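# Hang the wine glass upside down on the rack

## Task

Pick the wine glass up off the table and hang it inverted on the rack, with its stem deep in a curl that holds no other glass and the glass resting against the wire alone. The result must hold with the grippers released and pulled away. Do not throw the glass, drop it, or let it slide more than about a thumb's length in the grip. Treat all glasses as breakable: no knock on a new contact as hard as a thumb-length drop, and no standing glass tipping over while nothing holds it. The rack must stay upright and the glass already hanging must stay straight in its curl.

## Robot and tools

Robot: two six-joint arms, left_arm and right_arm, each ending in a parallel two-finger gripper. Root links in the scene frame: left_arm at (+0.031, +0.322, 0) m, quat_wxyz (+0.998, 0, 0, +0.056); right_arm at (+0.034, -0.371, 0) m, quat_wxyz (+0.999, 0, 0, -0.052).

Scene frame: origin on the table surface midway between the arms, +z up, +x pointing away from the robot across the table, left_arm on the +y side. The arm names are labels only and say nothing about which side of a picture something appears on. On each gripper the fingers extend along its +z axis and close along its y axis. The reported hand point sits between the pads, roughly 1 cm back from the tips.

execute_actions takes "actions", a list holding zero or one item, and an optional "pictures" boolean. An empty list commands nothing and returns the state with images. A motion item is {"rows": [...], "steps": n}: n from 10 to 15 (default 15), each step 1/30 s. "rows" holds 1 to 15 rows; one row is used per step and the final row repeats to fill the rest. A wait item is {"steps": n} alone, n up to 300, counted from the previous result, and time spent composing the reply counts toward it. A refused call moves nothing.

Every row is one list of 14 numbers covering both arms, even if one arm stays still: left_arm waist, shoulder, elbow, wrist pitch, wrist yaw, wrist roll, opening, then the same seven for right_arm. The six joint numbers are absolute target angles in radians in each arm's own joint space (not offsets), on the same scale as the printed Joint positions. Ranges per arm: waist -2.618 to 3.054, shoulder 0.000 to 3.142, elbow 0.000 to 3.142, wrist pitch -1.571 to 1.571, wrist yaw -1.571 to 1.571, wrist roll -2.094 to 2.094. A target more than 0.036 rad outside a range, and further out than the joint's last reported angle, gets the call refused; true ends can differ from these by up to 0.036 rad, and commands past a true end are clipped there, reported by "joint sent to its limit" (possibly about an earlier, still-running action). Per step a joint's target is kept within a lead of its measured angle: 0.202 rad waist, 0.258 shoulder, 0.238 elbow, 0.573 wrist pitch, 0.522 wrist yaw and roll. If targets would shift a gripper over 70 mm from where it is measured, all targets of that arm are pulled back toward the current angles. Friction may leave a joint up to about 0.031 rad short, and changes smaller than that may not move it.

The opening number (seventh in each arm's group) is an absolute gripper setting from -1 (shut) to +1 (wide open), on the same scale as grip_measured. Pads touch at about -0.94; every millimetre of object width adds about 0.0208. Each gripper's reading has its own fixed bias of up to 0.02. Setting below the reading for the object's width squeezes harder, up to roughly 50 to 62 N per pad (less on thin parts, with a brief spike at first contact). To keep a grip, keep sending the same closing number in every later row.

Results: a state line `left_arm: …` | `right_arm: …` with each hand's position (m) and quat_wxyz in the scene frame, less accurate at long reach. Joint positions list the six angles in radians plus the opening in metres (0.093 open to 0.000 shut, about the pad gap when free, reading up to about 12 mm under a held rigid object's width); Joint velocities give rates. grip_measured is the motor position on the -1..+1 scale. "joint command not followed" means a clearance check altered or blocked targets on some steps; HELD marks steps where a row was not, or only partly, sent. A result is taken 10 steps before its action ends; those steps run afterward. Arms keep moving toward the last row while the next reply is written, until they settle or a step is HELD; then only a new action moves them on. MOTOR HOT appears from 75 °C; at 90 °C the arm halts for 10 s, and at 100 °C it goes limp and falls, both reported as OVER-TEMPERATURE FAULT. Holding loads heats motors.

Cameras: cam_high, cam_low (fixed), cam_left_wrist, cam_right_wrist, each 504x504, with pinhole-plus-radial calibration (K, distortion, world-to-camera transform) supplied up front and good to within a few degrees and millimetres; wrist camera poses follow the reported joints.

zoom_image: "camera" (one of the four names) and "region" [x0, y0, x1, y1] in pixels of that camera's latest image, top-left origin, at most 504 by 504; it moves nothing. read_manual: optional "section", only "licences"; returns licence text. finished_scene: "scene" = the current scene number; ends and grades it, irreversibly.

Avoid: dropping or flinging the glass, letting it slip in the fingers, bumping any glass sharply, tipping a standing glass, toppling the rack, disturbing the hanging glass, pushing anything off the table, and letting the arms collide or shove each other. Loose objects may occasionally be nudged by outside pushes. Release and retract before finishing.

Each tool is called after "Call:" as a command line: name --argument value for each argument, lists and objects as JSON in quotes; but a table of rows of numbers goes row by row, as --pt "numbers of a row", without its own name.

## Session

Call:
execute_actions --actions '[]'

Scene clock: 0.00 s of 4800.00 s.
left_arm: end_effector_position=(+0.1856, +0.5323, +0.3363) grip_measured=+0.988 end_effector_quat_wxyz=(+0.068, +0.090, +0.951, +0.286) | right_arm: end_effector_position=(+0.2548, -0.7092, +0.3922) grip_measured=+1.000 end_effector_quat_wxyz=(+0.542, +0.668, +0.293, +0.416)
Joint positions: left_arm=[ 0.659  1.297  1.803 -1.531 -0.258  1.032  0.093] | right_arm=[-1.19   1.286  1.217 -0.024 -0.789  1.747  0.093]
Joint velocities: left_arm=[ 0.012  0.027  0.002  0.007 -0.007 -0.022  0.   ] | right_arm=[ 0.002 -0.002 -0.002 -0.051 -0.007 -0.037  0.   ]
Motor temperatures (°C, as the motors report them): left_arm=[22 23 24 25 24 25] | right_arm=[22 21 21 23 23 23]

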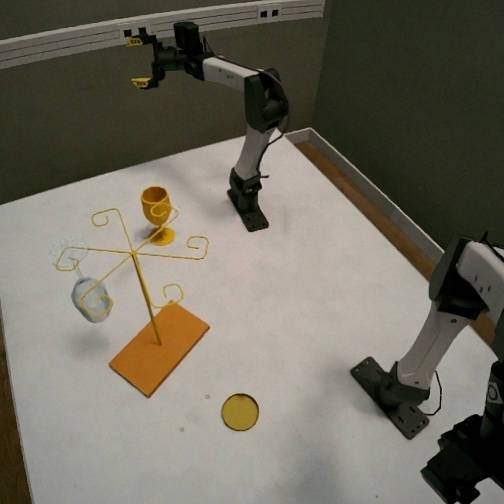

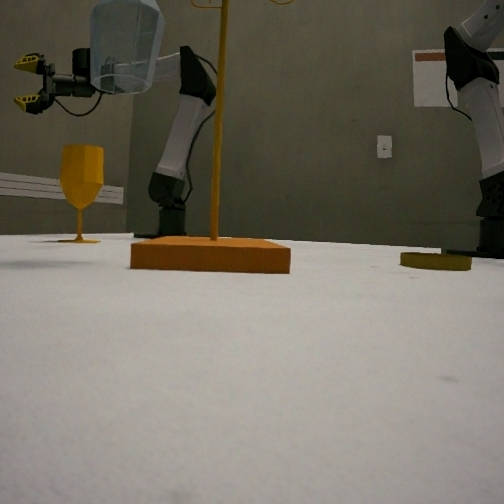

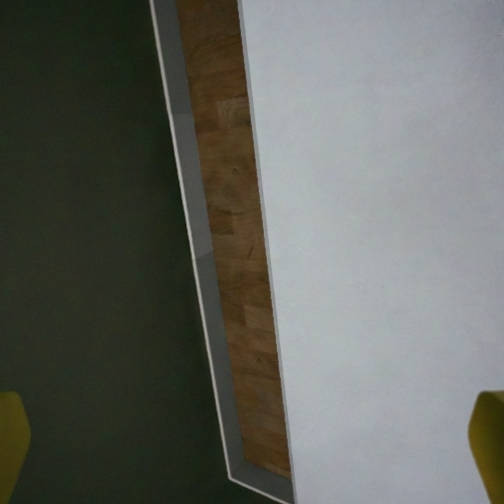

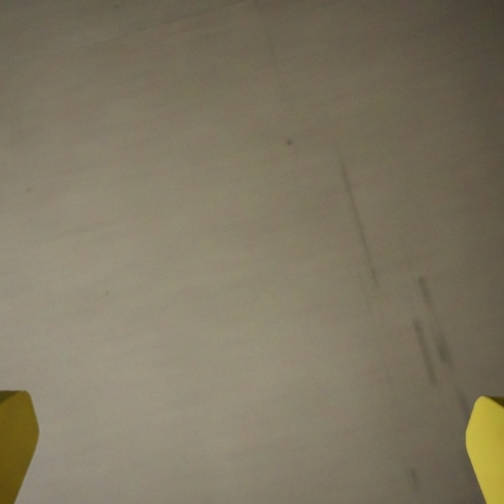

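Call:
zoom_image --camera "cam_high" --region '[40,170,240,370]'

Region (40, 170, 240, 370) of cam_high's 504x504 image, scaled by 2.520, with more detail than that image has.

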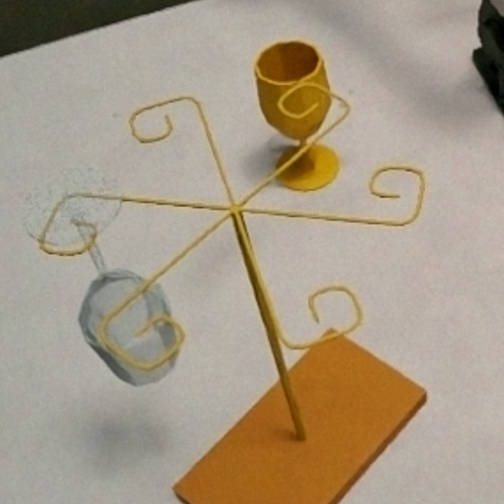

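Call:
execute_actions --actions '[{"rows":[[0.659,1.297,1.803,-1.531,-0.258,1.032,1,-0.533,1.45,1.1,-1.22,-1.57,-1.57,1]]}]'

Call:
execute_actions --actions '[{"steps":60}]'

Call:
execute_actions --actions '[{"rows":[[0.659,1.297,1.803,-1.531,-0.258,1.032,1,-0.533,1.56,0.96,-0.97,-1.57,-1.57,1]]}]'

Call:
execute_actions --actions '[{"steps":25}]' --pictures true

Scene clock: 2.43 s of 4800.00 s.
left_arm: end_effector_position=(+0.1856, +0.5323, +0.3363) grip_measured=+0.988 end_effector_quat_wxyz=(+0.068, +0.090, +0.951, +0.286) | right_arm: end_effector_position=(+0.3016, -0.6616, +0.3417) grip_measured=+1.000 end_effector_quat_wxyz=(+0.439, +0.653, +0.407, +0.464)
Joint positions: left_arm=[ 0.659  1.297  1.803 -1.531 -0.258  1.032  0.093] | right_arm=[-1.08   1.333  1.196 -0.188 -0.959  1.557  0.093]
Joint velocities: left_arm=[ 0.002 -0.012 -0.007  0.022 -0.051 -0.022  0.   ] | right_arm=[ 0.823  0.422 -0.247 -1.297 -1.223 -1.223  0.   ]
Motor temperatures (°C, as the motors report them): left_arm=[22 23 25 25 24 25] | right_arm=[22 21 21 23 23 23]
Steps of this call (steps 1 to 68: nothing new was sent; steps 69 to 73: the first 5 steps of this action). Readings (joint positions):
69: left_arm=[0.659 1.297 1.803 -1.531 -0.258 1.032] | right_arm=[-1.182 1.289 1.217 -0.043 -0.810 1.715]
70: left_arm=[0.659 1.297 1.803 -1.531 -0.258 1.032] | right_arm=[-1.163 1.295 1.216 -0.074 -0.844 1.678]
72: left_arm=[0.659 1.297 1.803 -1.531 -0.258 1.032] | right_arm=[-1.109 1.318 1.204 -0.146 -0.919 1.599]
73: the state above

Scene clock: 4.43 s of 4800.00 s.
left_arm: end_effector_position=(+0.1856, +0.5323, +0.3363) grip_measured=+0.988 end_effector_quat_wxyz=(+0.068, +0.090, +0.951, +0.286) | right_arm: end_effector_position=(+0.3272, -0.3759, +0.2762) grip_measured=+1.000 end_effector_quat_wxyz=(+0.631, -0.328, +0.630, +0.312)
Joint positions: left_arm=[ 0.659  1.297  1.803 -1.531 -0.258  1.032  0.093] | right_arm=[-0.527  1.444  1.11  -1.207 -1.561 -1.562  0.093]
Joint velocities: left_arm=[-0.017  0.002  0.007 -0.037  0.037 -0.007 -0.   ] | right_arm=[ 0.002  0.002  0.007 -0.037 -0.051 -0.037  0.   ]
Motor temperatures (°C, as the motors report them): left_arm=[22 23 25 25 24 25] | right_arm=[22 22 22 23 23 23]
Kept back: nothing.
Steps of this call (steps 1 to 10: the last 10 steps of your previous action; steps 11 to 60: the robot went on to your last target). Readings (joint positions):
1: left_arm=[0.659 1.297 1.803 -1.531 -0.258 1.032] | right_arm=[-1.050 1.348 1.187 -0.234 -1.002 1.512]
2: left_arm=[0.659 1.297 1.803 -1.531 -0.258 1.032] | right_arm=[-1.017 1.364 1.178 -0.284 -1.047 1.465]
4: left_arm=[0.659 1.297 1.803 -1.531 -0.258 1.032] | right_arm=[-0.944 1.394 1.158 -0.398 -1.142 1.359]
8: left_arm=[0.659 1.297 1.803 -1.531 -0.258 1.032] | right_arm=[-0.758 1.434 1.129 -0.676 -1.308 1.102]
60: the state above

Scene clock: 4.60 s of 4800.00 s.
left_arm: end_effector_position=(+0.1856, +0.5323, +0.3363) grip_measured=+0.988 end_effector_quat_wxyz=(+0.068, +0.090, +0.951, +0.286) | right_arm: end_effector_position=(+0.3342, -0.3810, +0.2219) grip_measured=+1.000 end_effector_quat_wxyz=(+0.620, -0.301, +0.640, +0.340)
Joint positions: left_arm=[ 0.659  1.297  1.803 -1.531 -0.258  1.032  0.093] | right_arm=[-0.527  1.548  0.979 -1.057 -1.57  -1.564  0.093]
Joint velocities: left_arm=[ 0.002 -0.007  0.002 -0.066 -0.022 -0.051 -0.   ] | right_arm=[-0.012  0.574 -0.476  0.476  0.11  -0.007  0.   ]
Motor temperatures (°C, as the motors report them): left_arm=[22 23 25 25 24 25] | right_arm=[22 22 22 23 23 23]
Steps of this call (steps 1 to 5: the first 5 steps of this action). Readings (joint positions):
1: left_arm=[0.659 1.297 1.803 -1.531 -0.258 1.032] | right_arm=[-0.527 1.450 1.090 -1.170 -1.572 -1.563]
2: left_arm=[0.659 1.297 1.803 -1.531 -0.258 1.032] | right_arm=[-0.527 1.466 1.059 -1.128 -1.577 -1.564]
4: left_arm=[0.659 1.297 1.803 -1.531 -0.258 1.032] | right_arm=[-0.527 1.524 0.999 -1.075 -1.574 -1.564]
5: the state above

Scene clock: 5.43 s of 4800.00 s.
left_arm: end_effector_position=(+0.1856, +0.5323, +0.3363) grip_measured=+0.988 end_effector_quat_wxyz=(+0.068, +0.090, +0.951, +0.286) | right_arm: end_effector_position=(+0.3379, -0.3837, +0.2119) grip_measured=+1.000 end_effector_quat_wxyz=(+0.624, -0.312, +0.637, +0.328)
Joint positions: left_arm=[ 0.659  1.297  1.803 -1.531 -0.258  1.032  0.093] | right_arm=[-0.527  1.568  0.961 -0.984 -1.565 -1.564  0.093]
Joint velocities: left_arm=[-0.007 -0.002 -0.007 -0.022 -0.11   0.022 -0.   ] | right_arm=[-0.012 -0.012 -0.002 -0.022  0.066  0.022  0.   ]
Motor temperatures (°C, as the motors report them): left_arm=[22 23 25 25 24 25] | right_arm=[22 22 22 23 23 23]
Kept back: nothing.
Steps of this call (steps 1 to 10: the last 10 steps of your previous action; steps 11 to 25: the robot went on to your last target). Readings (joint positions):
1: left_arm=[0.659 1.297 1.803 -1.531 -0.258 1.032] | right_arm=[-0.527 1.563 0.967 -1.045 -1.567 -1.564]
2: left_arm=[0.659 1.297 1.803 -1.531 -0.258 1.032] | right_arm=[-0.527 1.568 0.961 -1.034 -1.564 -1.564]
4: left_arm=[0.659 1.297 1.803 -1.531 -0.258 1.032] | right_arm=[-0.527 1.568 0.961 -1.016 -1.565 -1.564]
8: left_arm=[0.659 1.297 1.803 -1.531 -0.258 1.032] | right_arm=[-0.527 1.568 0.961 -0.996 -1.565 -1.564]
25: the state above
camera_calibration (this result's frames):
cam_right_wrist: T_world_to_cam=[[0.815729, -0.578389, -0.00722388, -0.495868], [-0.24359, -0.332165, -0.911225, 0.186912], [0.524643, 0.745072, -0.411846, 0.271942], [0, 0, 0, 1]] pos_world=[0.307351, -0.427335, 0.278735]

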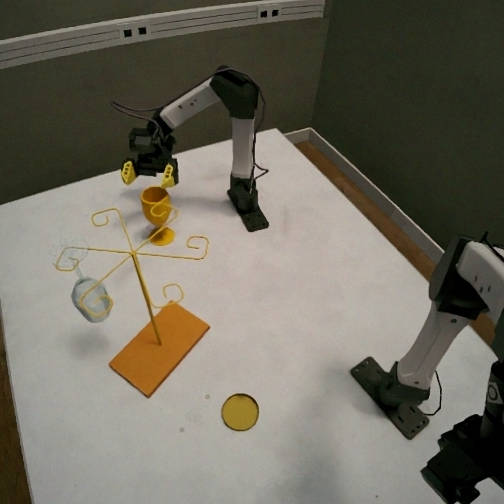

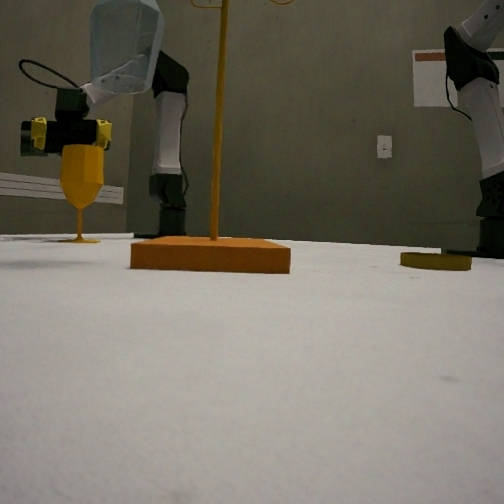

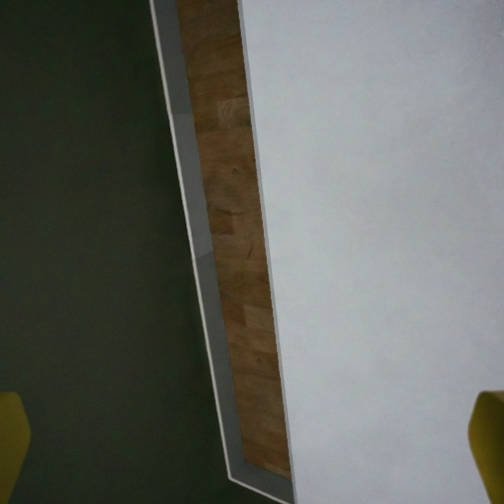

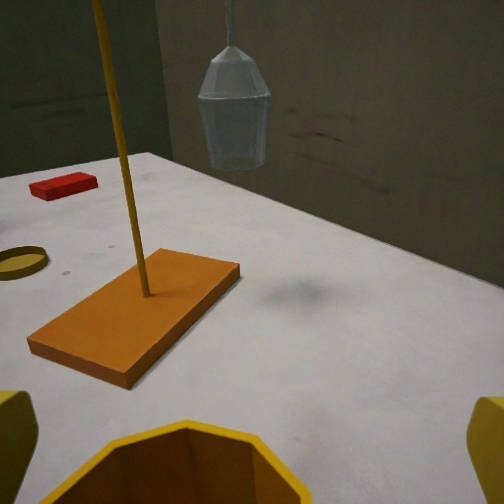

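Call:
execute_actions --actions '[{"rows":[[0.659,1.297,1.803,-1.531,-0.258,1.032,1,-0.42,1.56,0.95,-0.96,-1.57,-1.57,1]]}]'

Call:
execute_actions --actions '[{"rows":[[0.659,1.297,1.803,-1.531,-0.258,1.032,1,-0.42,1.62,0.87,-0.82,-1.57,-1.57,1]]}]'

Call:
execute_actions --actions '[{"steps":20}]' --pictures true

Scene clock: 5.90 s of 4800.00 s.
left_arm: end_effector_position=(+0.1856, +0.5323, +0.3363) grip_measured=+0.988 end_effector_quat_wxyz=(+0.068, +0.090, +0.951, +0.286) | right_arm: end_effector_position=(+0.3381, -0.3526, +0.2119) grip_measured=+1.000 end_effector_quat_wxyz=(+0.608, -0.347, +0.618, +0.358)
Joint positions: left_arm=[ 0.659  1.297  1.803 -1.531 -0.258  1.032  0.093] | right_arm=[-0.424  1.568  0.961 -0.977 -1.565 -1.564  0.093]
Joint velocities: left_arm=[ 0.017 -0.007 -0.012 -0.037 -0.022  0.007  0.   ] | right_arm=[ 0.203  0.007  0.007 -0.022 -0.081 -0.095  0.   ]
Motor temperatures (°C, as the motors report them): left_arm=[22 23 25 25 24 25] | right_arm=[22 22 22 23 23 23]
Steps of this call (steps 1 to 9: the robot went on to your last target; steps 10 to 14: the first 5 steps of this action). Readings (joint positions):
10: left_arm=[0.659 1.297 1.803 -1.531 -0.258 1.032] | right_arm=[-0.514 1.568 0.961 -0.982 -1.565 -1.564]
11: left_arm=[0.659 1.297 1.803 -1.531 -0.258 1.032] | right_arm=[-0.484 1.568 0.961 -0.978 -1.565 -1.564]
13: left_arm=[0.659 1.297 1.803 -1.531 -0.258 1.032] | right_arm=[-0.434 1.568 0.961 -0.977 -1.565 -1.564]
14: the state above

Scene clock: 6.40 s of 4800.00 s.
left_arm: end_effector_position=(+0.1856, +0.5323, +0.3363) grip_measured=+0.988 end_effector_quat_wxyz=(+0.068, +0.090, +0.951, +0.286) | right_arm: end_effector_position=(+0.3356, -0.3504, +0.1872) grip_measured=+1.000 end_effector_quat_wxyz=(+0.606, -0.342, +0.619, +0.364)
Joint positions: left_arm=[ 0.659  1.297  1.803 -1.531 -0.258  1.032  0.093] | right_arm=[-0.421  1.606  0.887 -0.882 -1.57  -1.564  0.093]
Joint velocities: left_arm=[-0.012 -0.002  0.007 -0.022  0.022 -0.037 -0.001] | right_arm=[-0.017  0.232 -0.252  0.198 -0.037 -0.007  0.   ]
Motor temperatures (°C, as the motors report them): left_arm=[22 23 25 25 24 25] | right_arm=[22 22 22 23 23 23]
Steps of this call (steps 1 to 10: the last 10 steps of your previous action; steps 11 to 15: the first 5 steps of this action). Readings (joint positions):
11: left_arm=[0.659 1.297 1.803 -1.531 -0.258 1.032] | right_arm=[-0.421 1.570 0.949 -0.949 -1.570 -1.564]
12: left_arm=[0.659 1.297 1.803 -1.531 -0.258 1.032] | right_arm=[-0.421 1.575 0.930 -0.922 -1.572 -1.564]
14: left_arm=[0.659 1.297 1.803 -1.531 -0.258 1.032] | right_arm=[-0.421 1.597 0.897 -0.891 -1.571 -1.564]
15: the state above

Scene clock: 7.07 s of 4800.00 s.
left_arm: end_effector_position=(+0.1856, +0.5323, +0.3363) grip_measured=+0.988 end_effector_quat_wxyz=(+0.068, +0.090, +0.951, +0.286) | right_arm: end_effector_position=(+0.3379, -0.3517, +0.1834) grip_measured=+1.000 end_effector_quat_wxyz=(+0.611, -0.352, +0.614, +0.355)
Joint positions: left_arm=[ 0.659  1.297  1.803 -1.531 -0.258  1.032  0.093] | right_arm=[-0.421  1.614  0.879 -0.835 -1.569 -1.564  0.093]
Joint velocities: left_arm=[ 0.027 -0.012  0.007  0.037 -0.051 -0.022  0.   ] | right_arm=[-0.017  0.002 -0.012 -0.081 -0.066 -0.051  0.   ]
Motor temperatures (°C, as the motors report them): left_arm=[22 23 25 26 24 25] | right_arm=[22 22 22 23 23 23]
Kept back: nothing.
Steps of this call (steps 1 to 10: the last 10 steps of your previous action; steps 11 to 20: the robot went on to your last target). Readings (joint positions):
1: left_arm=[0.659 1.297 1.803 -1.531 -0.258 1.032] | right_arm=[-0.421 1.611 0.881 -0.874 -1.570 -1.564]
2: left_arm=[0.659 1.297 1.803 -1.531 -0.258 1.032] | right_arm=[-0.421 1.614 0.879 -0.868 -1.569 -1.564]
4: left_arm=[0.659 1.297 1.803 -1.531 -0.258 1.032] | right_arm=[-0.421 1.614 0.879 -0.855 -1.569 -1.564]
8: left_arm=[0.659 1.297 1.803 -1.531 -0.258 1.032] | right_arm=[-0.421 1.614 0.879 -0.842 -1.569 -1.564]
20: the state above
camera_calibration (this result's frames):
cam_right_wrist: T_world_to_cam=[[0.872251, -0.488793, 0.0161001, -0.469404], [-0.186788, -0.363386, -0.912722, 0.141638], [0.451982, 0.793115, -0.408265, 0.277089], [0, 0, 0, 1]] pos_world=[0.310655, -0.397735, 0.249959]

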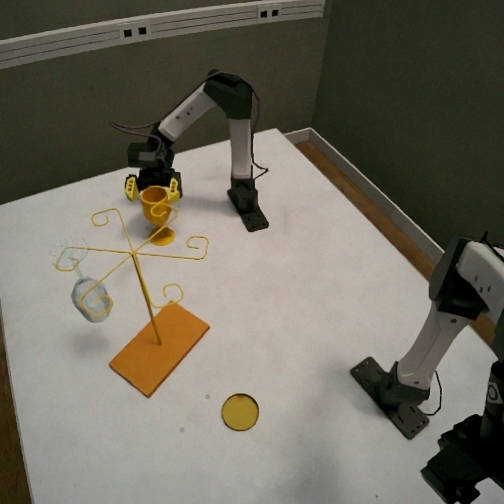

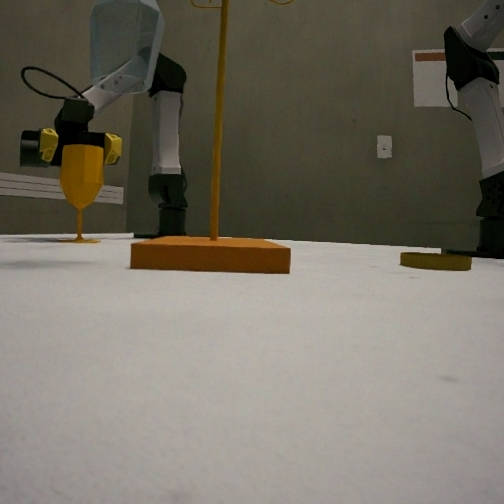

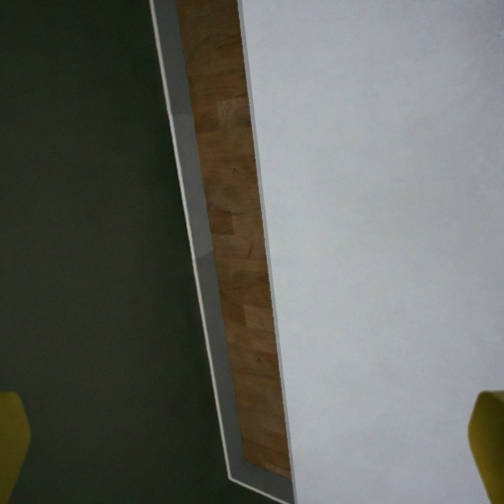

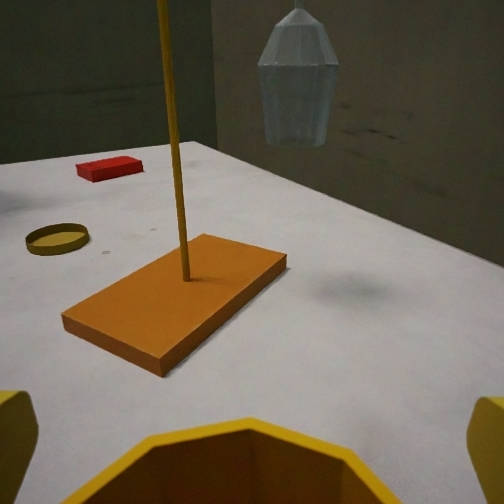

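Centred.

Call:
execute_actions --actions '[{"rows":[[0.659,1.297,1.803,-1.531,-0.258,1.032,1,-0.41,1.68,0.8,-0.69,-1.57,-1.57,1]]}]'

Call:
execute_actions --actions '[{"rows":[[0.659,1.297,1.803,-1.531,-0.258,1.032,1,-0.39,1.74,0.735,-0.56,-1.57,-1.57,1]]}]'

Call:
execute_actions --actions '[{"rows":[[0.659,1.297,1.803,-1.531,-0.258,1.032,1,-0.39,1.74,0.735,-0.56,-1.57,-1.57,0.6]]}]'

Call:
execute_actions --actions '[{"rows":[[0.659,1.297,1.803,-1.531,-0.258,1.032,1,-0.39,1.74,0.735,-0.56,-1.57,-1.57,0.3]]}]'

Call:
execute_actions --actions '[{"steps":15}]' --pictures true

Scene clock: 7.73 s of 4800.00 s.
left_arm: end_effector_position=(+0.1856, +0.5323, +0.3363) grip_measured=+0.988 end_effector_quat_wxyz=(+0.068, +0.090, +0.951, +0.286) | right_arm: end_effector_position=(+0.3349, -0.3492, +0.1582) grip_measured=+1.000 end_effector_quat_wxyz=(+0.607, -0.344, +0.617, +0.364)
Joint positions: left_arm=[ 0.659  1.297  1.803 -1.531 -0.258  1.032  0.093] | right_arm=[-0.418  1.667  0.817 -0.747 -1.572 -1.565  0.093]
Joint velocities: left_arm=[-0.012  0.007  0.002  0.051  0.007 -0.007 -0.001] | right_arm=[ 0.012  0.242 -0.232  0.242  0.022 -0.007  0.   ]
Motor temperatures (°C, as the motors report them): left_arm=[22 23 25 26 24 25] | right_arm=[22 22 22 23 23 23]
Steps of this call (steps 1 to 15: the robot went on to your last target; steps 16 to 20: the first 5 steps of this action). Readings (joint positions):
16: left_arm=[0.659 1.297 1.803 -1.531 -0.258 1.032] | right_arm=[-0.421 1.618 0.870 -0.811 -1.574 -1.565]
17: left_arm=[0.659 1.297 1.803 -1.531 -0.258 1.032] | right_arm=[-0.420 1.628 0.855 -0.785 -1.575 -1.565]
19: left_arm=[0.659 1.297 1.803 -1.531 -0.258 1.032] | right_arm=[-0.419 1.656 0.827 -0.756 -1.574 -1.565]
20: the state above

Scene clock: 8.23 s of 4800.00 s.
left_arm: end_effector_position=(+0.1856, +0.5323, +0.3363) grip_measured=+0.988 end_effector_quat_wxyz=(+0.068, +0.090, +0.951, +0.286) | right_arm: end_effector_position=(+0.3313, -0.3414, +0.1317) grip_measured=+1.000 end_effector_quat_wxyz=(+0.604, -0.352, +0.613, +0.369)
Joint positions: left_arm=[ 0.659  1.297  1.803 -1.531 -0.258  1.032  0.093] | right_arm=[-0.398  1.726  0.752 -0.618 -1.572 -1.565  0.093]
Joint velocities: left_arm=[-0.012  0.017 -0.012 -0.037 -0.022  0.022 -0.001] | right_arm=[ 0.051  0.222 -0.222  0.227  0.037 -0.066  0.   ]
Motor temperatures (°C, as the motors report them): left_arm=[22 23 25 26 24 25] | right_arm=[22 22 22 23 23 23]
Steps of this call (steps 1 to 10: the last 10 steps of your previous action; steps 11 to 15: the first 5 steps of this action). Readings (joint positions):
11: left_arm=[0.659 1.297 1.803 -1.531 -0.258 1.032] | right_arm=[-0.415 1.679 0.800 -0.684 -1.574 -1.565]
12: left_arm=[0.659 1.297 1.803 -1.531 -0.258 1.032] | right_arm=[-0.409 1.690 0.788 -0.657 -1.575 -1.565]
14: left_arm=[0.659 1.297 1.803 -1.531 -0.258 1.032] | right_arm=[-0.400 1.717 0.761 -0.627 -1.574 -1.565]
15: the state above

Scene clock: 8.73 s of 4800.00 s.
left_arm: end_effector_position=(+0.1856, +0.5323, +0.3363) grip_measured=+0.988 end_effector_quat_wxyz=(+0.068, +0.090, +0.951, +0.286) | right_arm: end_effector_position=(+0.3327, -0.3419, +0.1287) grip_measured=+0.605 end_effector_quat_wxyz=(+0.609, -0.361, +0.607, +0.360)
Joint positions: left_arm=[ 0.659  1.297  1.803 -1.531 -0.258  1.032  0.093] | right_arm=[-0.397  1.733  0.745 -0.575 -1.572 -1.565  0.074]
Joint velocities: left_arm=[-0.012  0.012 -0.022 -0.037 -0.037 -0.095  0.   ] | right_arm=[ 0.017 -0.002 -0.002 -0.037  0.022 -0.037 -0.002]
Motor temperatures (°C, as the motors report them): left_arm=[22 23 25 26 24 25] | right_arm=[22 22 22 23 23 23]
Steps of this call (steps 1 to 10: the last 10 steps of your previous action; steps 11 to 15: the first 5 steps of this action). Readings (joint positions):
11: left_arm=[0.659 1.297 1.803 -1.531 -0.258 1.032] | right_arm=[-0.397 1.733 0.745 -0.578 -1.572 -1.565]
12: left_arm=[0.659 1.297 1.803 -1.531 -0.258 1.032] | right_arm=[-0.397 1.733 0.745 -0.575 -1.572 -1.565]
14: left_arm=[0.659 1.297 1.803 -1.531 -0.258 1.032] | right_arm=[-0.397 1.733 0.745 -0.575 -1.572 -1.565]
15: the state above

Scene clock: 9.23 s of 4800.00 s.
left_arm: end_effector_position=(+0.1856, +0.5323, +0.3363) grip_measured=+0.988 end_effector_quat_wxyz=(+0.068, +0.090, +0.951, +0.286) | right_arm: end_effector_position=(+0.3327, -0.3419, +0.1287) grip_measured=+0.434 end_effector_quat_wxyz=(+0.609, -0.361, +0.607, +0.360)
Joint positions: left_arm=[ 0.659  1.297  1.803 -1.531 -0.258  1.032  0.093] | right_arm=[-0.397  1.733  0.745 -0.575 -1.572 -1.565  0.066]
Joint velocities: left_arm=[ 0.002  0.007 -0.012  0.007 -0.007 -0.051  0.   ] | right_arm=[-0.007 -0.012 -0.002  0.037  0.051 -0.037 -0.001]
Motor temperatures (°C, as the motors report them): left_arm=[22 23 25 26 24 25] | right_arm=[22 22 22 23 23 23]
Steps of this call (steps 1 to 10: the last 10 steps of your previous action; steps 11 to 15: the first 5 steps of this action). Readings (joint positions):
11: left_arm=[0.659 1.297 1.803 -1.531 -0.258 1.032] | right_arm=[-0.397 1.733 0.745 -0.575 -1.572 -1.565]
12: left_arm=[0.659 1.297 1.803 -1.531 -0.258 1.032] | right_arm=[-0.397 1.733 0.745 -0.575 -1.572 -1.565]
14: left_arm=[0.659 1.297 1.803 -1.531 -0.258 1.032] | right_arm=[-0.397 1.733 0.745 -0.575 -1.572 -1.565]
15: the state above

Scene clock: 9.73 s of 4800.00 s.
left_arm: end_effector_position=(+0.1856, +0.5323, +0.3363) grip_measured=+0.988 end_effector_quat_wxyz=(+0.068, +0.090, +0.951, +0.286) | right_arm: end_effector_position=(+0.3327, -0.3419, +0.1287) grip_measured=+0.434 end_effector_quat_wxyz=(+0.609, -0.361, +0.607, +0.360)
Joint positions: left_arm=[ 0.659  1.297  1.803 -1.531 -0.258  1.032  0.093] | right_arm=[-0.397  1.733  0.745 -0.575 -1.572 -1.565  0.066]
Joint velocities: left_arm=[-0.012 -0.017 -0.012 -0.022 -0.037  0.066 -0.   ] | right_arm=[ 0.012 -0.002 -0.007  0.022  0.037 -0.066 -0.001]
Motor temperatures (°C, as the motors report them): left_arm=[22 23 25 26 24 25] | right_arm=[22 22 22 23 23 23]
Kept back: nothing.
Steps of this call (steps 1 to 10: the last 10 steps of your previous action; steps 11 to 15: the robot went on to your last target). Readings (joint positions):
1: left_arm=[0.659 1.297 1.803 -1.531 -0.258 1.032] | right_arm=[-0.397 1.733 0.745 -0.575 -1.572 -1.565]
2: left_arm=[0.659 1.297 1.803 -1.531 -0.258 1.032] | right_arm=[-0.397 1.733 0.745 -0.575 -1.572 -1.565]
4: left_arm=[0.659 1.297 1.803 -1.531 -0.258 1.032] | right_arm=[-0.397 1.733 0.745 -0.575 -1.572 -1.565]
8: left_arm=[0.659 1.297 1.803 -1.531 -0.258 1.032] | right_arm=[-0.397 1.733 0.745 -0.575 -1.572 -1.565]
15: the state above
All arms were judged still, so your last target was given up. Only a new action makes them travel on or press farther. Fingers that are still opening or closing keep moving.
camera_calibration (this result's frames):
cam_right_wrist: T_world_to_cam=[[0.883409, -0.46798, 0.0241396, -0.456856], [-0.170717, -0.369382, -0.913462, 0.0870209], [0.436399, 0.80284, -0.406208, 0.257652], [0, 0, 0, 1]] pos_world=[0.306008, -0.388509, 0.195179]

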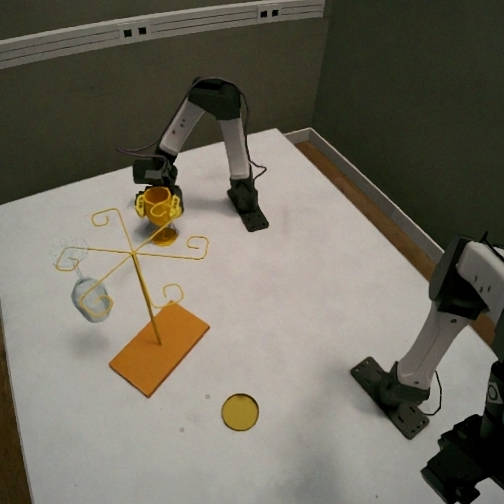

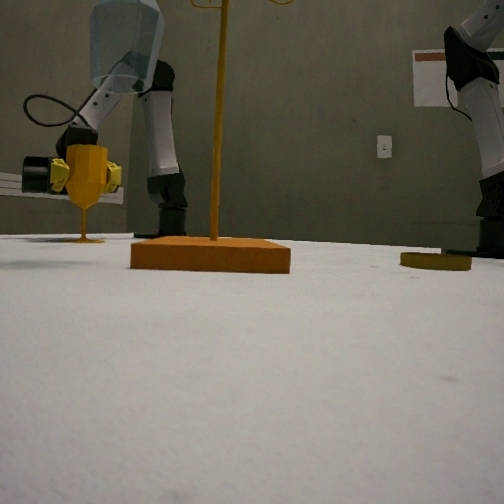

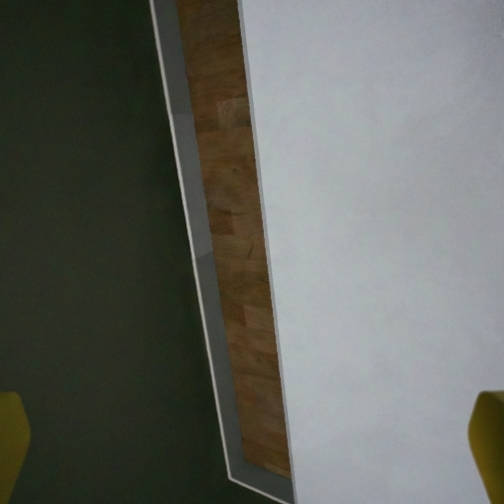

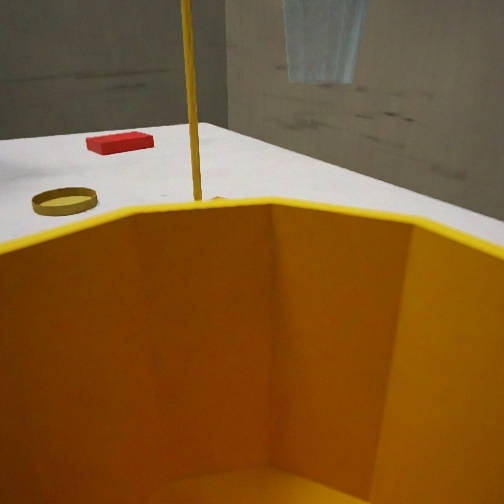

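Call:
execute_actions --actions '[{"rows":[[0.659,1.297,1.803,-1.531,-0.258,1.032,1,-0.39,1.62,0.87,-0.82,-1.57,-1.57,0.4]]}]'

Call:
execute_actions --actions '[{"rows":[[0.659,1.297,1.803,-1.531,-0.258,1.032,1,-0.39,1.7,1.3,-1.17,-1.57,-0.5,0.4]]}]'

Call:
execute_actions --actions '[{"rows":[[0.659,1.297,1.803,-1.531,-0.258,1.032,1,-0.1,2.17,2.016,-1.416,-1.57,1.57,0.4]]}]'

Call:
execute_actions --actions '[{"steps":50}]'

Call:
execute_actions --actions '[{"rows":[[0.659,1.297,1.803,-1.531,-0.258,1.032,1,0.05,2.17,2.016,-1.43,-1.57,1.58,0.4]]}]'

Call:
execute_actions --actions '[{"steps":15}]' --pictures true

Call:
zoom_image --camera "cam_high" --region '[40,130,240,330]'

Scene clock: 11.03 s of 4800.00 s.
left_arm: end_effector_position=(+0.1856, +0.5323, +0.3363) grip_measured=+0.988 end_effector_quat_wxyz=(+0.068, +0.090, +0.951, +0.286) | right_arm: end_effector_position=(+0.3407, -0.3462, +0.1698) grip_measured=+0.434 end_effector_quat_wxyz=(+0.614, -0.378, +0.602, +0.343)
Joint positions: left_arm=[ 0.659  1.297  1.803 -1.531 -0.258  1.032  0.093] | right_arm=[-0.397  1.639  0.85  -0.727 -1.561 -1.567  0.066]
Joint velocities: left_arm=[ 0.012  0.002 -0.007 -0.007  0.037 -0.095 -0.   ] | right_arm=[ 0.017 -0.413  0.379 -0.33  -0.081 -0.081  0.   ]
Motor temperatures (°C, as the motors report them): left_arm=[22 23 25 26 24 25] | right_arm=[22 22 22 23 23 23]
Steps of this call (steps 1 to 34: nothing new was sent; steps 35 to 39: the first 5 steps of this action). Readings (joint positions):
35: left_arm=[0.659 1.297 1.803 -1.531 -0.258 1.032] | right_arm=[-0.397 1.724 0.761 -0.617 -1.563 -1.567]
36: left_arm=[0.659 1.297 1.803 -1.531 -0.258 1.032] | right_arm=[-0.397 1.704 0.785 -0.663 -1.558 -1.567]
38: left_arm=[0.659 1.297 1.803 -1.531 -0.258 1.032] | right_arm=[-0.397 1.656 0.834 -0.713 -1.558 -1.567]
39: the state above

Scene clock: 11.53 s of 4800.00 s.
left_arm: end_effector_position=(+0.1856, +0.5323, +0.3363) grip_measured=+0.988 end_effector_quat_wxyz=(+0.068, +0.090, +0.951, +0.286) | right_arm: end_effector_position=(+0.3785, -0.3661, +0.2300) grip_measured=+0.434 end_effector_quat_wxyz=(+0.502, -0.212, +0.683, +0.487)
Joint positions: left_arm=[ 0.659  1.297  1.803 -1.531 -0.258  1.032  0.093] | right_arm=[-0.395  1.708  1.197 -1.043 -1.549 -1.084  0.066]
Joint velocities: left_arm=[ 0.007 -0.002 -0.002  0.022 -0.022  0.066 -0.001] | right_arm=[-0.007 -0.007  1.819 -0.418 -0.022  2.733  0.001]
Motor temperatures (°C, as the motors report them): left_arm=[22 23 25 26 24 25] | right_arm=[22 22 22 23 24 23]
Steps of this call (steps 1 to 10: the last 10 steps of your previous action; steps 11 to 15: the first 5 steps of this action). Readings (joint positions):
11: left_arm=[0.659 1.297 1.803 -1.531 -0.258 1.032] | right_arm=[-0.396 1.639 0.902 -0.871 -1.554 -1.486]
12: left_arm=[0.659 1.297 1.803 -1.531 -0.258 1.032] | right_arm=[-0.395 1.666 0.971 -0.944 -1.551 -1.384]
14: left_arm=[0.659 1.297 1.803 -1.531 -0.258 1.032] | right_arm=[-0.395 1.703 1.127 -1.024 -1.548 -1.183]
15: the state above

Scene clock: 12.03 s of 4800.00 s.
left_arm: end_effector_position=(+0.1856, +0.5323, +0.3363) grip_measured=+0.988 end_effector_quat_wxyz=(+0.068, +0.090, +0.951, +0.286) | right_arm: end_effector_position=(+0.4475, -0.3089, +0.2478) grip_measured=+0.434 end_effector_quat_wxyz=(+0.108, +0.080, +0.704, +0.698)
Joint positions: left_arm=[ 0.659  1.297  1.803 -1.531 -0.258  1.032  0.093] | right_arm=[-0.163  2.036  1.687 -1.309 -1.567 -0.128  0.066]
Joint velocities: left_arm=[-0.032 -0.002 -0.002 -0.081  0.007  0.037 -0.001] | right_arm=[ 1.287  2.332  2.488 -0.432 -0.11   2.835  0.001]
Motor temperatures (°C, as the motors report them): left_arm=[22 23 25 26 24 25] | right_arm=[22 22 22 23 24 23]
Steps of this call (steps 1 to 10: the last 10 steps of your previous action; steps 11 to 15: the first 5 steps of this action). Readings (joint positions):
11: left_arm=[0.659 1.297 1.803 -1.531 -0.258 1.032] | right_arm=[-0.372 1.732 1.346 -1.201 -1.559 -0.494]
12: left_arm=[0.659 1.297 1.803 -1.531 -0.258 1.032] | right_arm=[-0.325 1.800 1.432 -1.248 -1.563 -0.400]
14: left_arm=[0.659 1.297 1.803 -1.531 -0.258 1.032] | right_arm=[-0.213 1.955 1.600 -1.289 -1.568 -0.225]
15: the state above

Scene clock: 13.70 s of 4800.00 s.
left_arm: end_effector_position=(+0.1856, +0.5323, +0.3363) grip_measured=+0.988 end_effector_quat_wxyz=(+0.068, +0.090, +0.951, +0.286) | right_arm: end_effector_position=(+0.4808, -0.2894, +0.2704) grip_measured=+0.434 end_effector_quat_wxyz=(-0.445, +0.551, +0.450, +0.544)
Joint positions: left_arm=[ 0.659  1.297  1.803 -1.531 -0.258  1.032  0.093] | right_arm=[-0.097  2.178  2.002 -1.403 -1.558  1.563  0.066]
Joint velocities: left_arm=[ 0.002  0.007 -0.007  0.007  0.051 -0.022 -0.   ] | right_arm=[-0.007 -0.012 -0.012  0.051  0.007  0.022 -0.   ]
Motor temperatures (°C, as the motors report them): left_arm=[22 23 26 26 24 25] | right_arm=[22 23 22 23 24 23]
Kept back: nothing.
Steps of this call (steps 1 to 10: the last 10 steps of your previous action; steps 11 to 45: the robot went on to your last target; steps 46 to 50: nothing new was sent). Readings (joint positions):
1: left_arm=[0.659 1.297 1.803 -1.531 -0.258 1.032] | right_arm=[-0.124 2.108 1.770 -1.321 -1.565 -0.028]
2: left_arm=[0.659 1.297 1.803 -1.531 -0.258 1.032] | right_arm=[-0.097 2.164 1.846 -1.332 -1.559 0.071]
4: left_arm=[0.659 1.297 1.803 -1.531 -0.258 1.032] | right_arm=[-0.075 2.213 1.938 -1.340 -1.553 0.269]
8: left_arm=[0.659 1.297 1.803 -1.531 -0.258 1.032] | right_arm=[-0.089 2.190 1.994 -1.370 -1.554 0.665]
50: the state above
All arms were judged still, so your last target was given up. Only a new action makes them travel on or press farther. Fingers that are still opening or closing keep moving.

Scene clock: 13.87 s of 4800.00 s.
left_arm: end_effector_position=(+0.1856, +0.5323, +0.3363) grip_measured=+0.988 end_effector_quat_wxyz=(+0.068, +0.090, +0.951, +0.286) | right_arm: end_effector_position=(+0.4659, -0.2315, +0.2704) grip_measured=+0.434 end_effector_quat_wxyz=(+0.482, -0.523, -0.483, -0.511)
Joint positions: left_arm=[ 0.659  1.297  1.803 -1.531 -0.258  1.032  0.093] | right_arm=[ 0.035  2.178  2.002 -1.408 -1.558  1.569  0.066]
Joint velocities: left_arm=[ 0.007  0.007  0.002  0.022 -0.007 -0.037 -0.   ] | right_arm=[ 0.828 -0.012 -0.012 -0.066  0.037  0.037  0.   ]
Motor temperatures (°C, as the motors report them): left_arm=[22 23 26 26 24 25] | right_arm=[22 23 22 23 24 23]
Steps of this call (steps 1 to 5: the first 5 steps of this action). Readings (joint positions):
1: left_arm=[0.659 1.297 1.803 -1.531 -0.258 1.032] | right_arm=[-0.084 2.178 2.002 -1.404 -1.558 1.564]
2: left_arm=[0.659 1.297 1.803 -1.531 -0.258 1.032] | right_arm=[-0.062 2.178 2.002 -1.405 -1.558 1.566]
4: left_arm=[0.659 1.297 1.803 -1.531 -0.258 1.032] | right_arm=[0.004 2.178 2.002 -1.407 -1.558 1.568]
5: the state above

Scene clock: 14.37 s of 4800.00 s.
left_arm: end_effector_position=(+0.1856, +0.5323, +0.3363) grip_measured=+0.988 end_effector_quat_wxyz=(+0.068, +0.090, +0.951, +0.286) | right_arm: end_effector_position=(+0.4626, -0.2236, +0.2704) grip_measured=+0.434 end_effector_quat_wxyz=(+0.490, -0.522, -0.484, -0.503)
Joint positions: left_arm=[ 0.659  1.297  1.803 -1.531 -0.258  1.032  0.093] | right_arm=[ 0.053  2.178  2.002 -1.417 -1.558  1.572  0.066]
Joint velocities: left_arm=[ 0.007 -0.007 -0.012 -0.081 -0.007  0.022 -0.001] | right_arm=[-0.007 -0.012  0.007  0.007 -0.022 -0.007  0.001]
Motor temperatures (°C, as the motors report them): left_arm=[22 23 26 26 24 25] | right_arm=[22 23 22 23 24 23]
Kept back: nothing.
Steps of this call (steps 1 to 10: the last 10 steps of your previous action; steps 11 to 15: the robot went on to your last target). Readings (joint positions):
1: left_arm=[0.659 1.297 1.803 -1.531 -0.258 1.032] | right_arm=[0.057 2.178 2.002 -1.411 -1.558 1.570]
2: left_arm=[0.659 1.297 1.803 -1.531 -0.258 1.032] | right_arm=[0.072 2.178 2.002 -1.413 -1.558 1.570]
4: left_arm=[0.659 1.297 1.803 -1.531 -0.258 1.032] | right_arm=[0.077 2.178 2.002 -1.416 -1.558 1.571]
8: left_arm=[0.659 1.297 1.803 -1.531 -0.258 1.032] | right_arm=[0.057 2.178 2.002 -1.417 -1.558 1.572]
15: the state above
camera_calibration (this result's frames):
cam_right_wrist: T_world_to_cam=[[-0.997966, 0.0637137, 0.00225125, 0.475485], [-0.0230778, -0.393941, 0.918846, -0.286937], [0.0594299, 0.916925, 0.39461, 0.146839], [0, 0, 0, 1]] pos_world=[0.459169, -0.277972, 0.204637]

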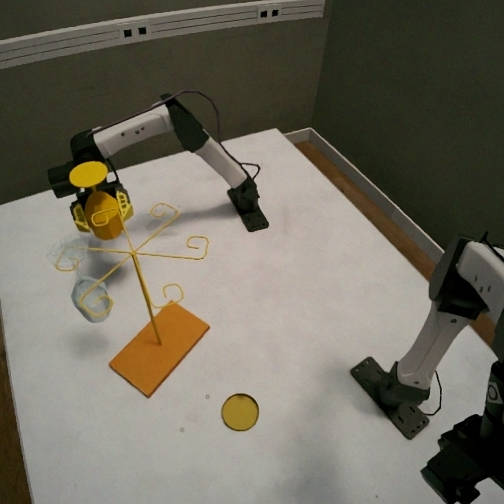

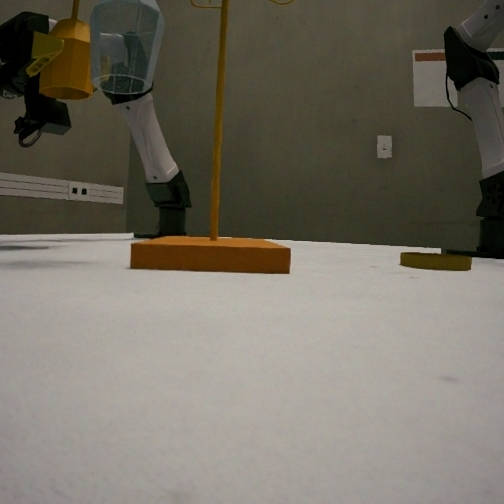

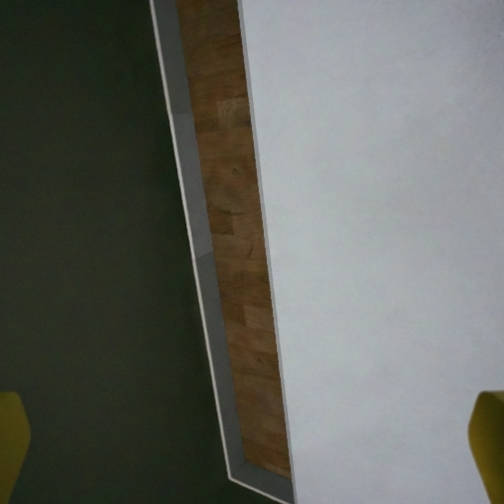

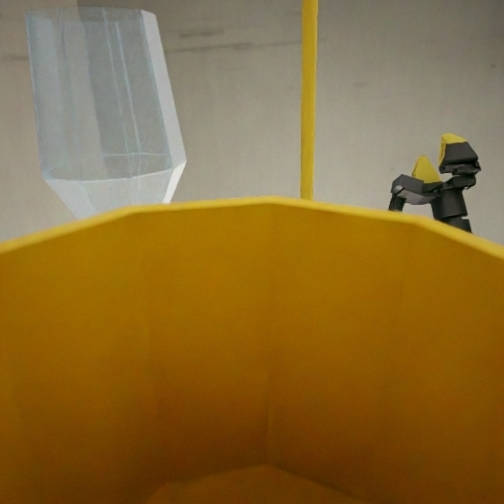

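Region (40, 130, 240, 330) of cam_high's 504x504 image, scaled by 2.520, with more detail than that image has.

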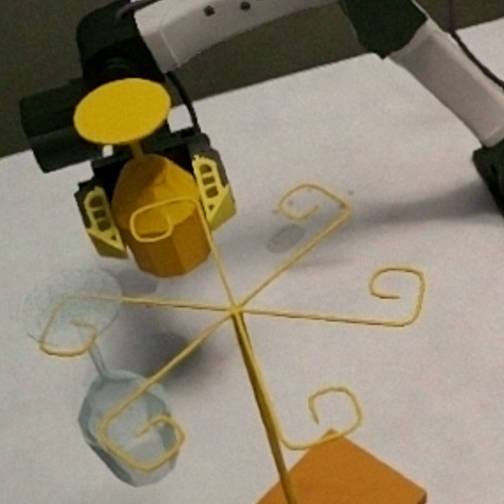

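Call:
execute_actions --actions '[{"rows":[[0.659,1.297,1.803,-1.531,-0.258,1.032,1,0.07,2.013,1.758,-1.31,-1.57,1.58,0.4]]}]'

Call:
execute_actions --actions '[{"rows":[[0.659,1.297,1.803,-1.531,-0.258,1.032,1,0.14,2.013,1.758,-1.31,-1.57,1.58,0.4]]}]'

Call:
execute_actions --actions '[{"steps":15}]' --pictures true

Call:
zoom_image --camera "cam_high" --region '[40,130,240,330]'

Scene clock: 15.30 s of 4800.00 s.
left_arm: end_effector_position=(+0.1856, +0.5323, +0.3363) grip_measured=+0.988 end_effector_quat_wxyz=(+0.068, +0.090, +0.951, +0.286) | right_arm: end_effector_position=(+0.4287, -0.2185, +0.2659) grip_measured=+0.434 end_effector_quat_wxyz=(+0.501, -0.528, -0.477, -0.492)
Joint positions: left_arm=[ 0.659  1.297  1.803 -1.531 -0.258  1.032  0.093] | right_arm=[ 0.062  2.043  1.777 -1.361 -1.558  1.574  0.066]
Joint velocities: left_arm=[-0.007  0.002  0.007 -0.007  0.022 -0.022 -0.   ] | right_arm=[ 0.085 -0.281 -0.203  0.066  0.051  0.037  0.   ]
Motor temperatures (°C, as the motors report them): left_arm=[22 23 26 26 24 25] | right_arm=[22 24 22 23 24 23]
Steps of this call (steps 1 to 15: the robot went on to your last target; steps 16 to 23: nothing new was sent; steps 24 to 28: the first 5 steps of this action). Readings (joint positions):
24: left_arm=[0.659 1.297 1.803 -1.531 -0.258 1.032] | right_arm=[0.053 2.150 1.950 -1.378 -1.563 1.573]
25: left_arm=[0.659 1.297 1.803 -1.531 -0.258 1.032] | right_arm=[0.054 2.108 1.870 -1.363 -1.561 1.573]
27: left_arm=[0.659 1.297 1.803 -1.531 -0.258 1.032] | right_arm=[0.059 2.055 1.788 -1.363 -1.558 1.574]
28: the state above

Scene clock: 15.80 s of 4800.00 s.
left_arm: end_effector_position=(+0.1856, +0.5323, +0.3363) grip_measured=+0.988 end_effector_quat_wxyz=(+0.068, +0.090, +0.951, +0.286) | right_arm: end_effector_position=(+0.4177, -0.1914, +0.2700) grip_measured=+0.434 end_effector_quat_wxyz=(+0.507, -0.499, -0.507, -0.487)
Joint positions: left_arm=[ 0.659  1.297  1.803 -1.531 -0.258  1.032  0.093] | right_arm=[ 0.131  2.03   1.773 -1.324 -1.558  1.574  0.066]
Joint velocities: left_arm=[ 0.002 -0.002 -0.007  0.022 -0.022 -0.007  0.001] | right_arm=[ 0.364 -0.007 -0.002  0.051 -0.037 -0.037 -0.   ]
Motor temperatures (°C, as the motors report them): left_arm=[22 23 26 26 24 25] | right_arm=[22 24 22 23 24 23]
Steps of this call (steps 1 to 10: the last 10 steps of your previous action; steps 11 to 15: the first 5 steps of this action). Readings (joint positions):
11: left_arm=[0.659 1.297 1.803 -1.531 -0.258 1.032] | right_arm=[0.072 2.030 1.773 -1.326 -1.558 1.574]
12: left_arm=[0.659 1.297 1.803 -1.531 -0.258 1.032] | right_arm=[0.084 2.030 1.773 -1.325 -1.558 1.574]
14: left_arm=[0.659 1.297 1.803 -1.531 -0.258 1.032] | right_arm=[0.117 2.030 1.773 -1.324 -1.558 1.574]
15: the state above

Scene clock: 16.30 s of 4800.00 s.
left_arm: end_effector_position=(+0.1856, +0.5323, +0.3363) grip_measured=+0.988 end_effector_quat_wxyz=(+0.068, +0.090, +0.951, +0.286) | right_arm: end_effector_position=(+0.4151, -0.1859, +0.2700) grip_measured=+0.434 end_effector_quat_wxyz=(+0.510, -0.496, -0.511, -0.483)
Joint positions: left_arm=[ 0.659  1.297  1.803 -1.531 -0.258  1.032  0.093] | right_arm=[ 0.146  2.03   1.773 -1.324 -1.558  1.574  0.066]
Joint velocities: left_arm=[ 0.012  0.012 -0.002  0.007 -0.051 -0.037  0.   ] | right_arm=[-0.007 -0.002 -0.017 -0.007 -0.022 -0.007  0.   ]
Motor temperatures (°C, as the motors report them): left_arm=[22 23 26 26 24 25] | right_arm=[22 24 22 23 24 23]
Kept back: nothing.
Steps of this call (steps 1 to 10: the last 10 steps of your previous action; steps 11 to 15: the robot went on to your last target). Readings (joint positions):
1: left_arm=[0.659 1.297 1.803 -1.531 -0.258 1.032] | right_arm=[0.141 2.030 1.773 -1.324 -1.558 1.574]
2: left_arm=[0.659 1.297 1.803 -1.531 -0.258 1.032] | right_arm=[0.146 2.030 1.773 -1.324 -1.558 1.574]
4: left_arm=[0.659 1.297 1.803 -1.531 -0.258 1.032] | right_arm=[0.146 2.030 1.773 -1.324 -1.558 1.574]
8: left_arm=[0.659 1.297 1.803 -1.531 -0.258 1.032] | right_arm=[0.146 2.030 1.773 -1.324 -1.558 1.574]
15: the state above
camera_calibration (this result's frames):
cam_right_wrist: T_world_to_cam=[[-0.999543, -0.0289106, -0.00881063, 0.412044], [0.00332101, -0.394814, 0.918755, -0.283847], [-0.0300403, 0.918306, 0.39473, 0.152666], [0, 0, 0, 1]] pos_world=[0.417385, -0.240348, 0.204154]

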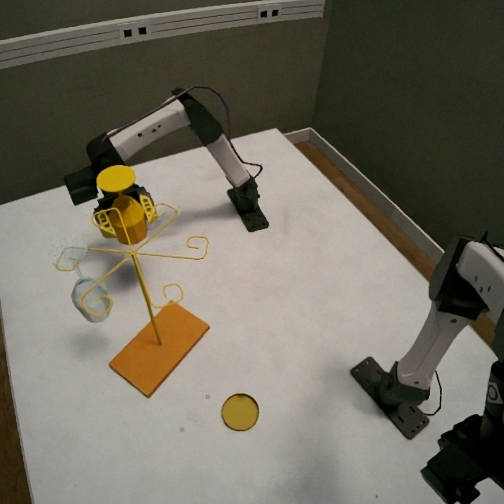

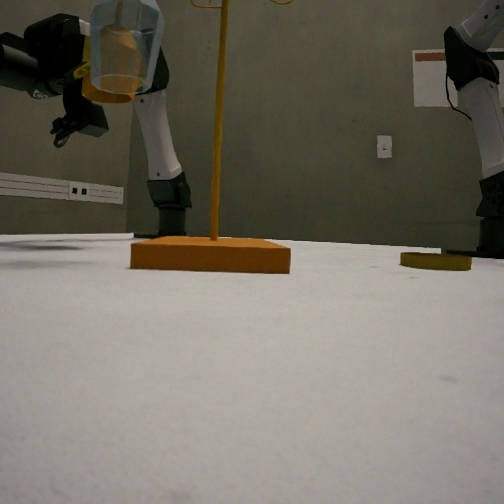

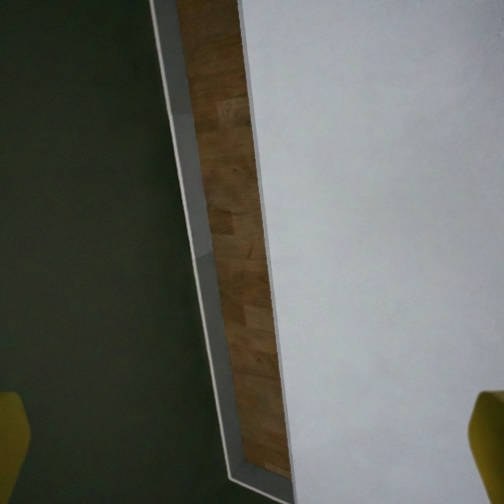

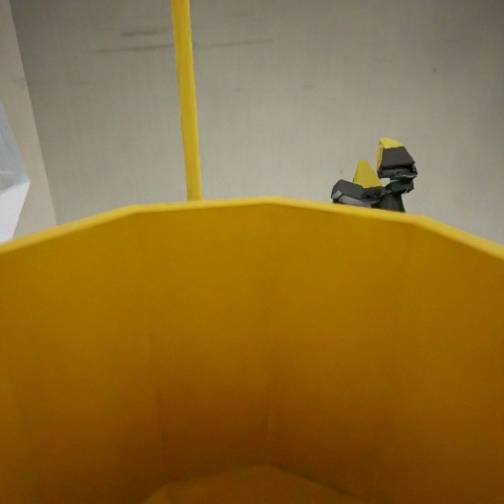

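Region (40, 130, 240, 330) of cam_high's 504x504 image, scaled by 2.520, with more detail than that image has.

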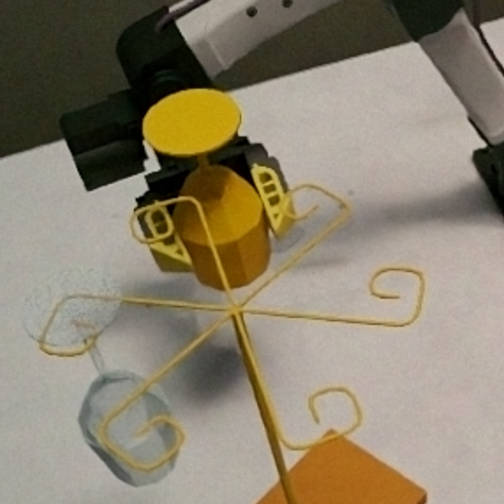

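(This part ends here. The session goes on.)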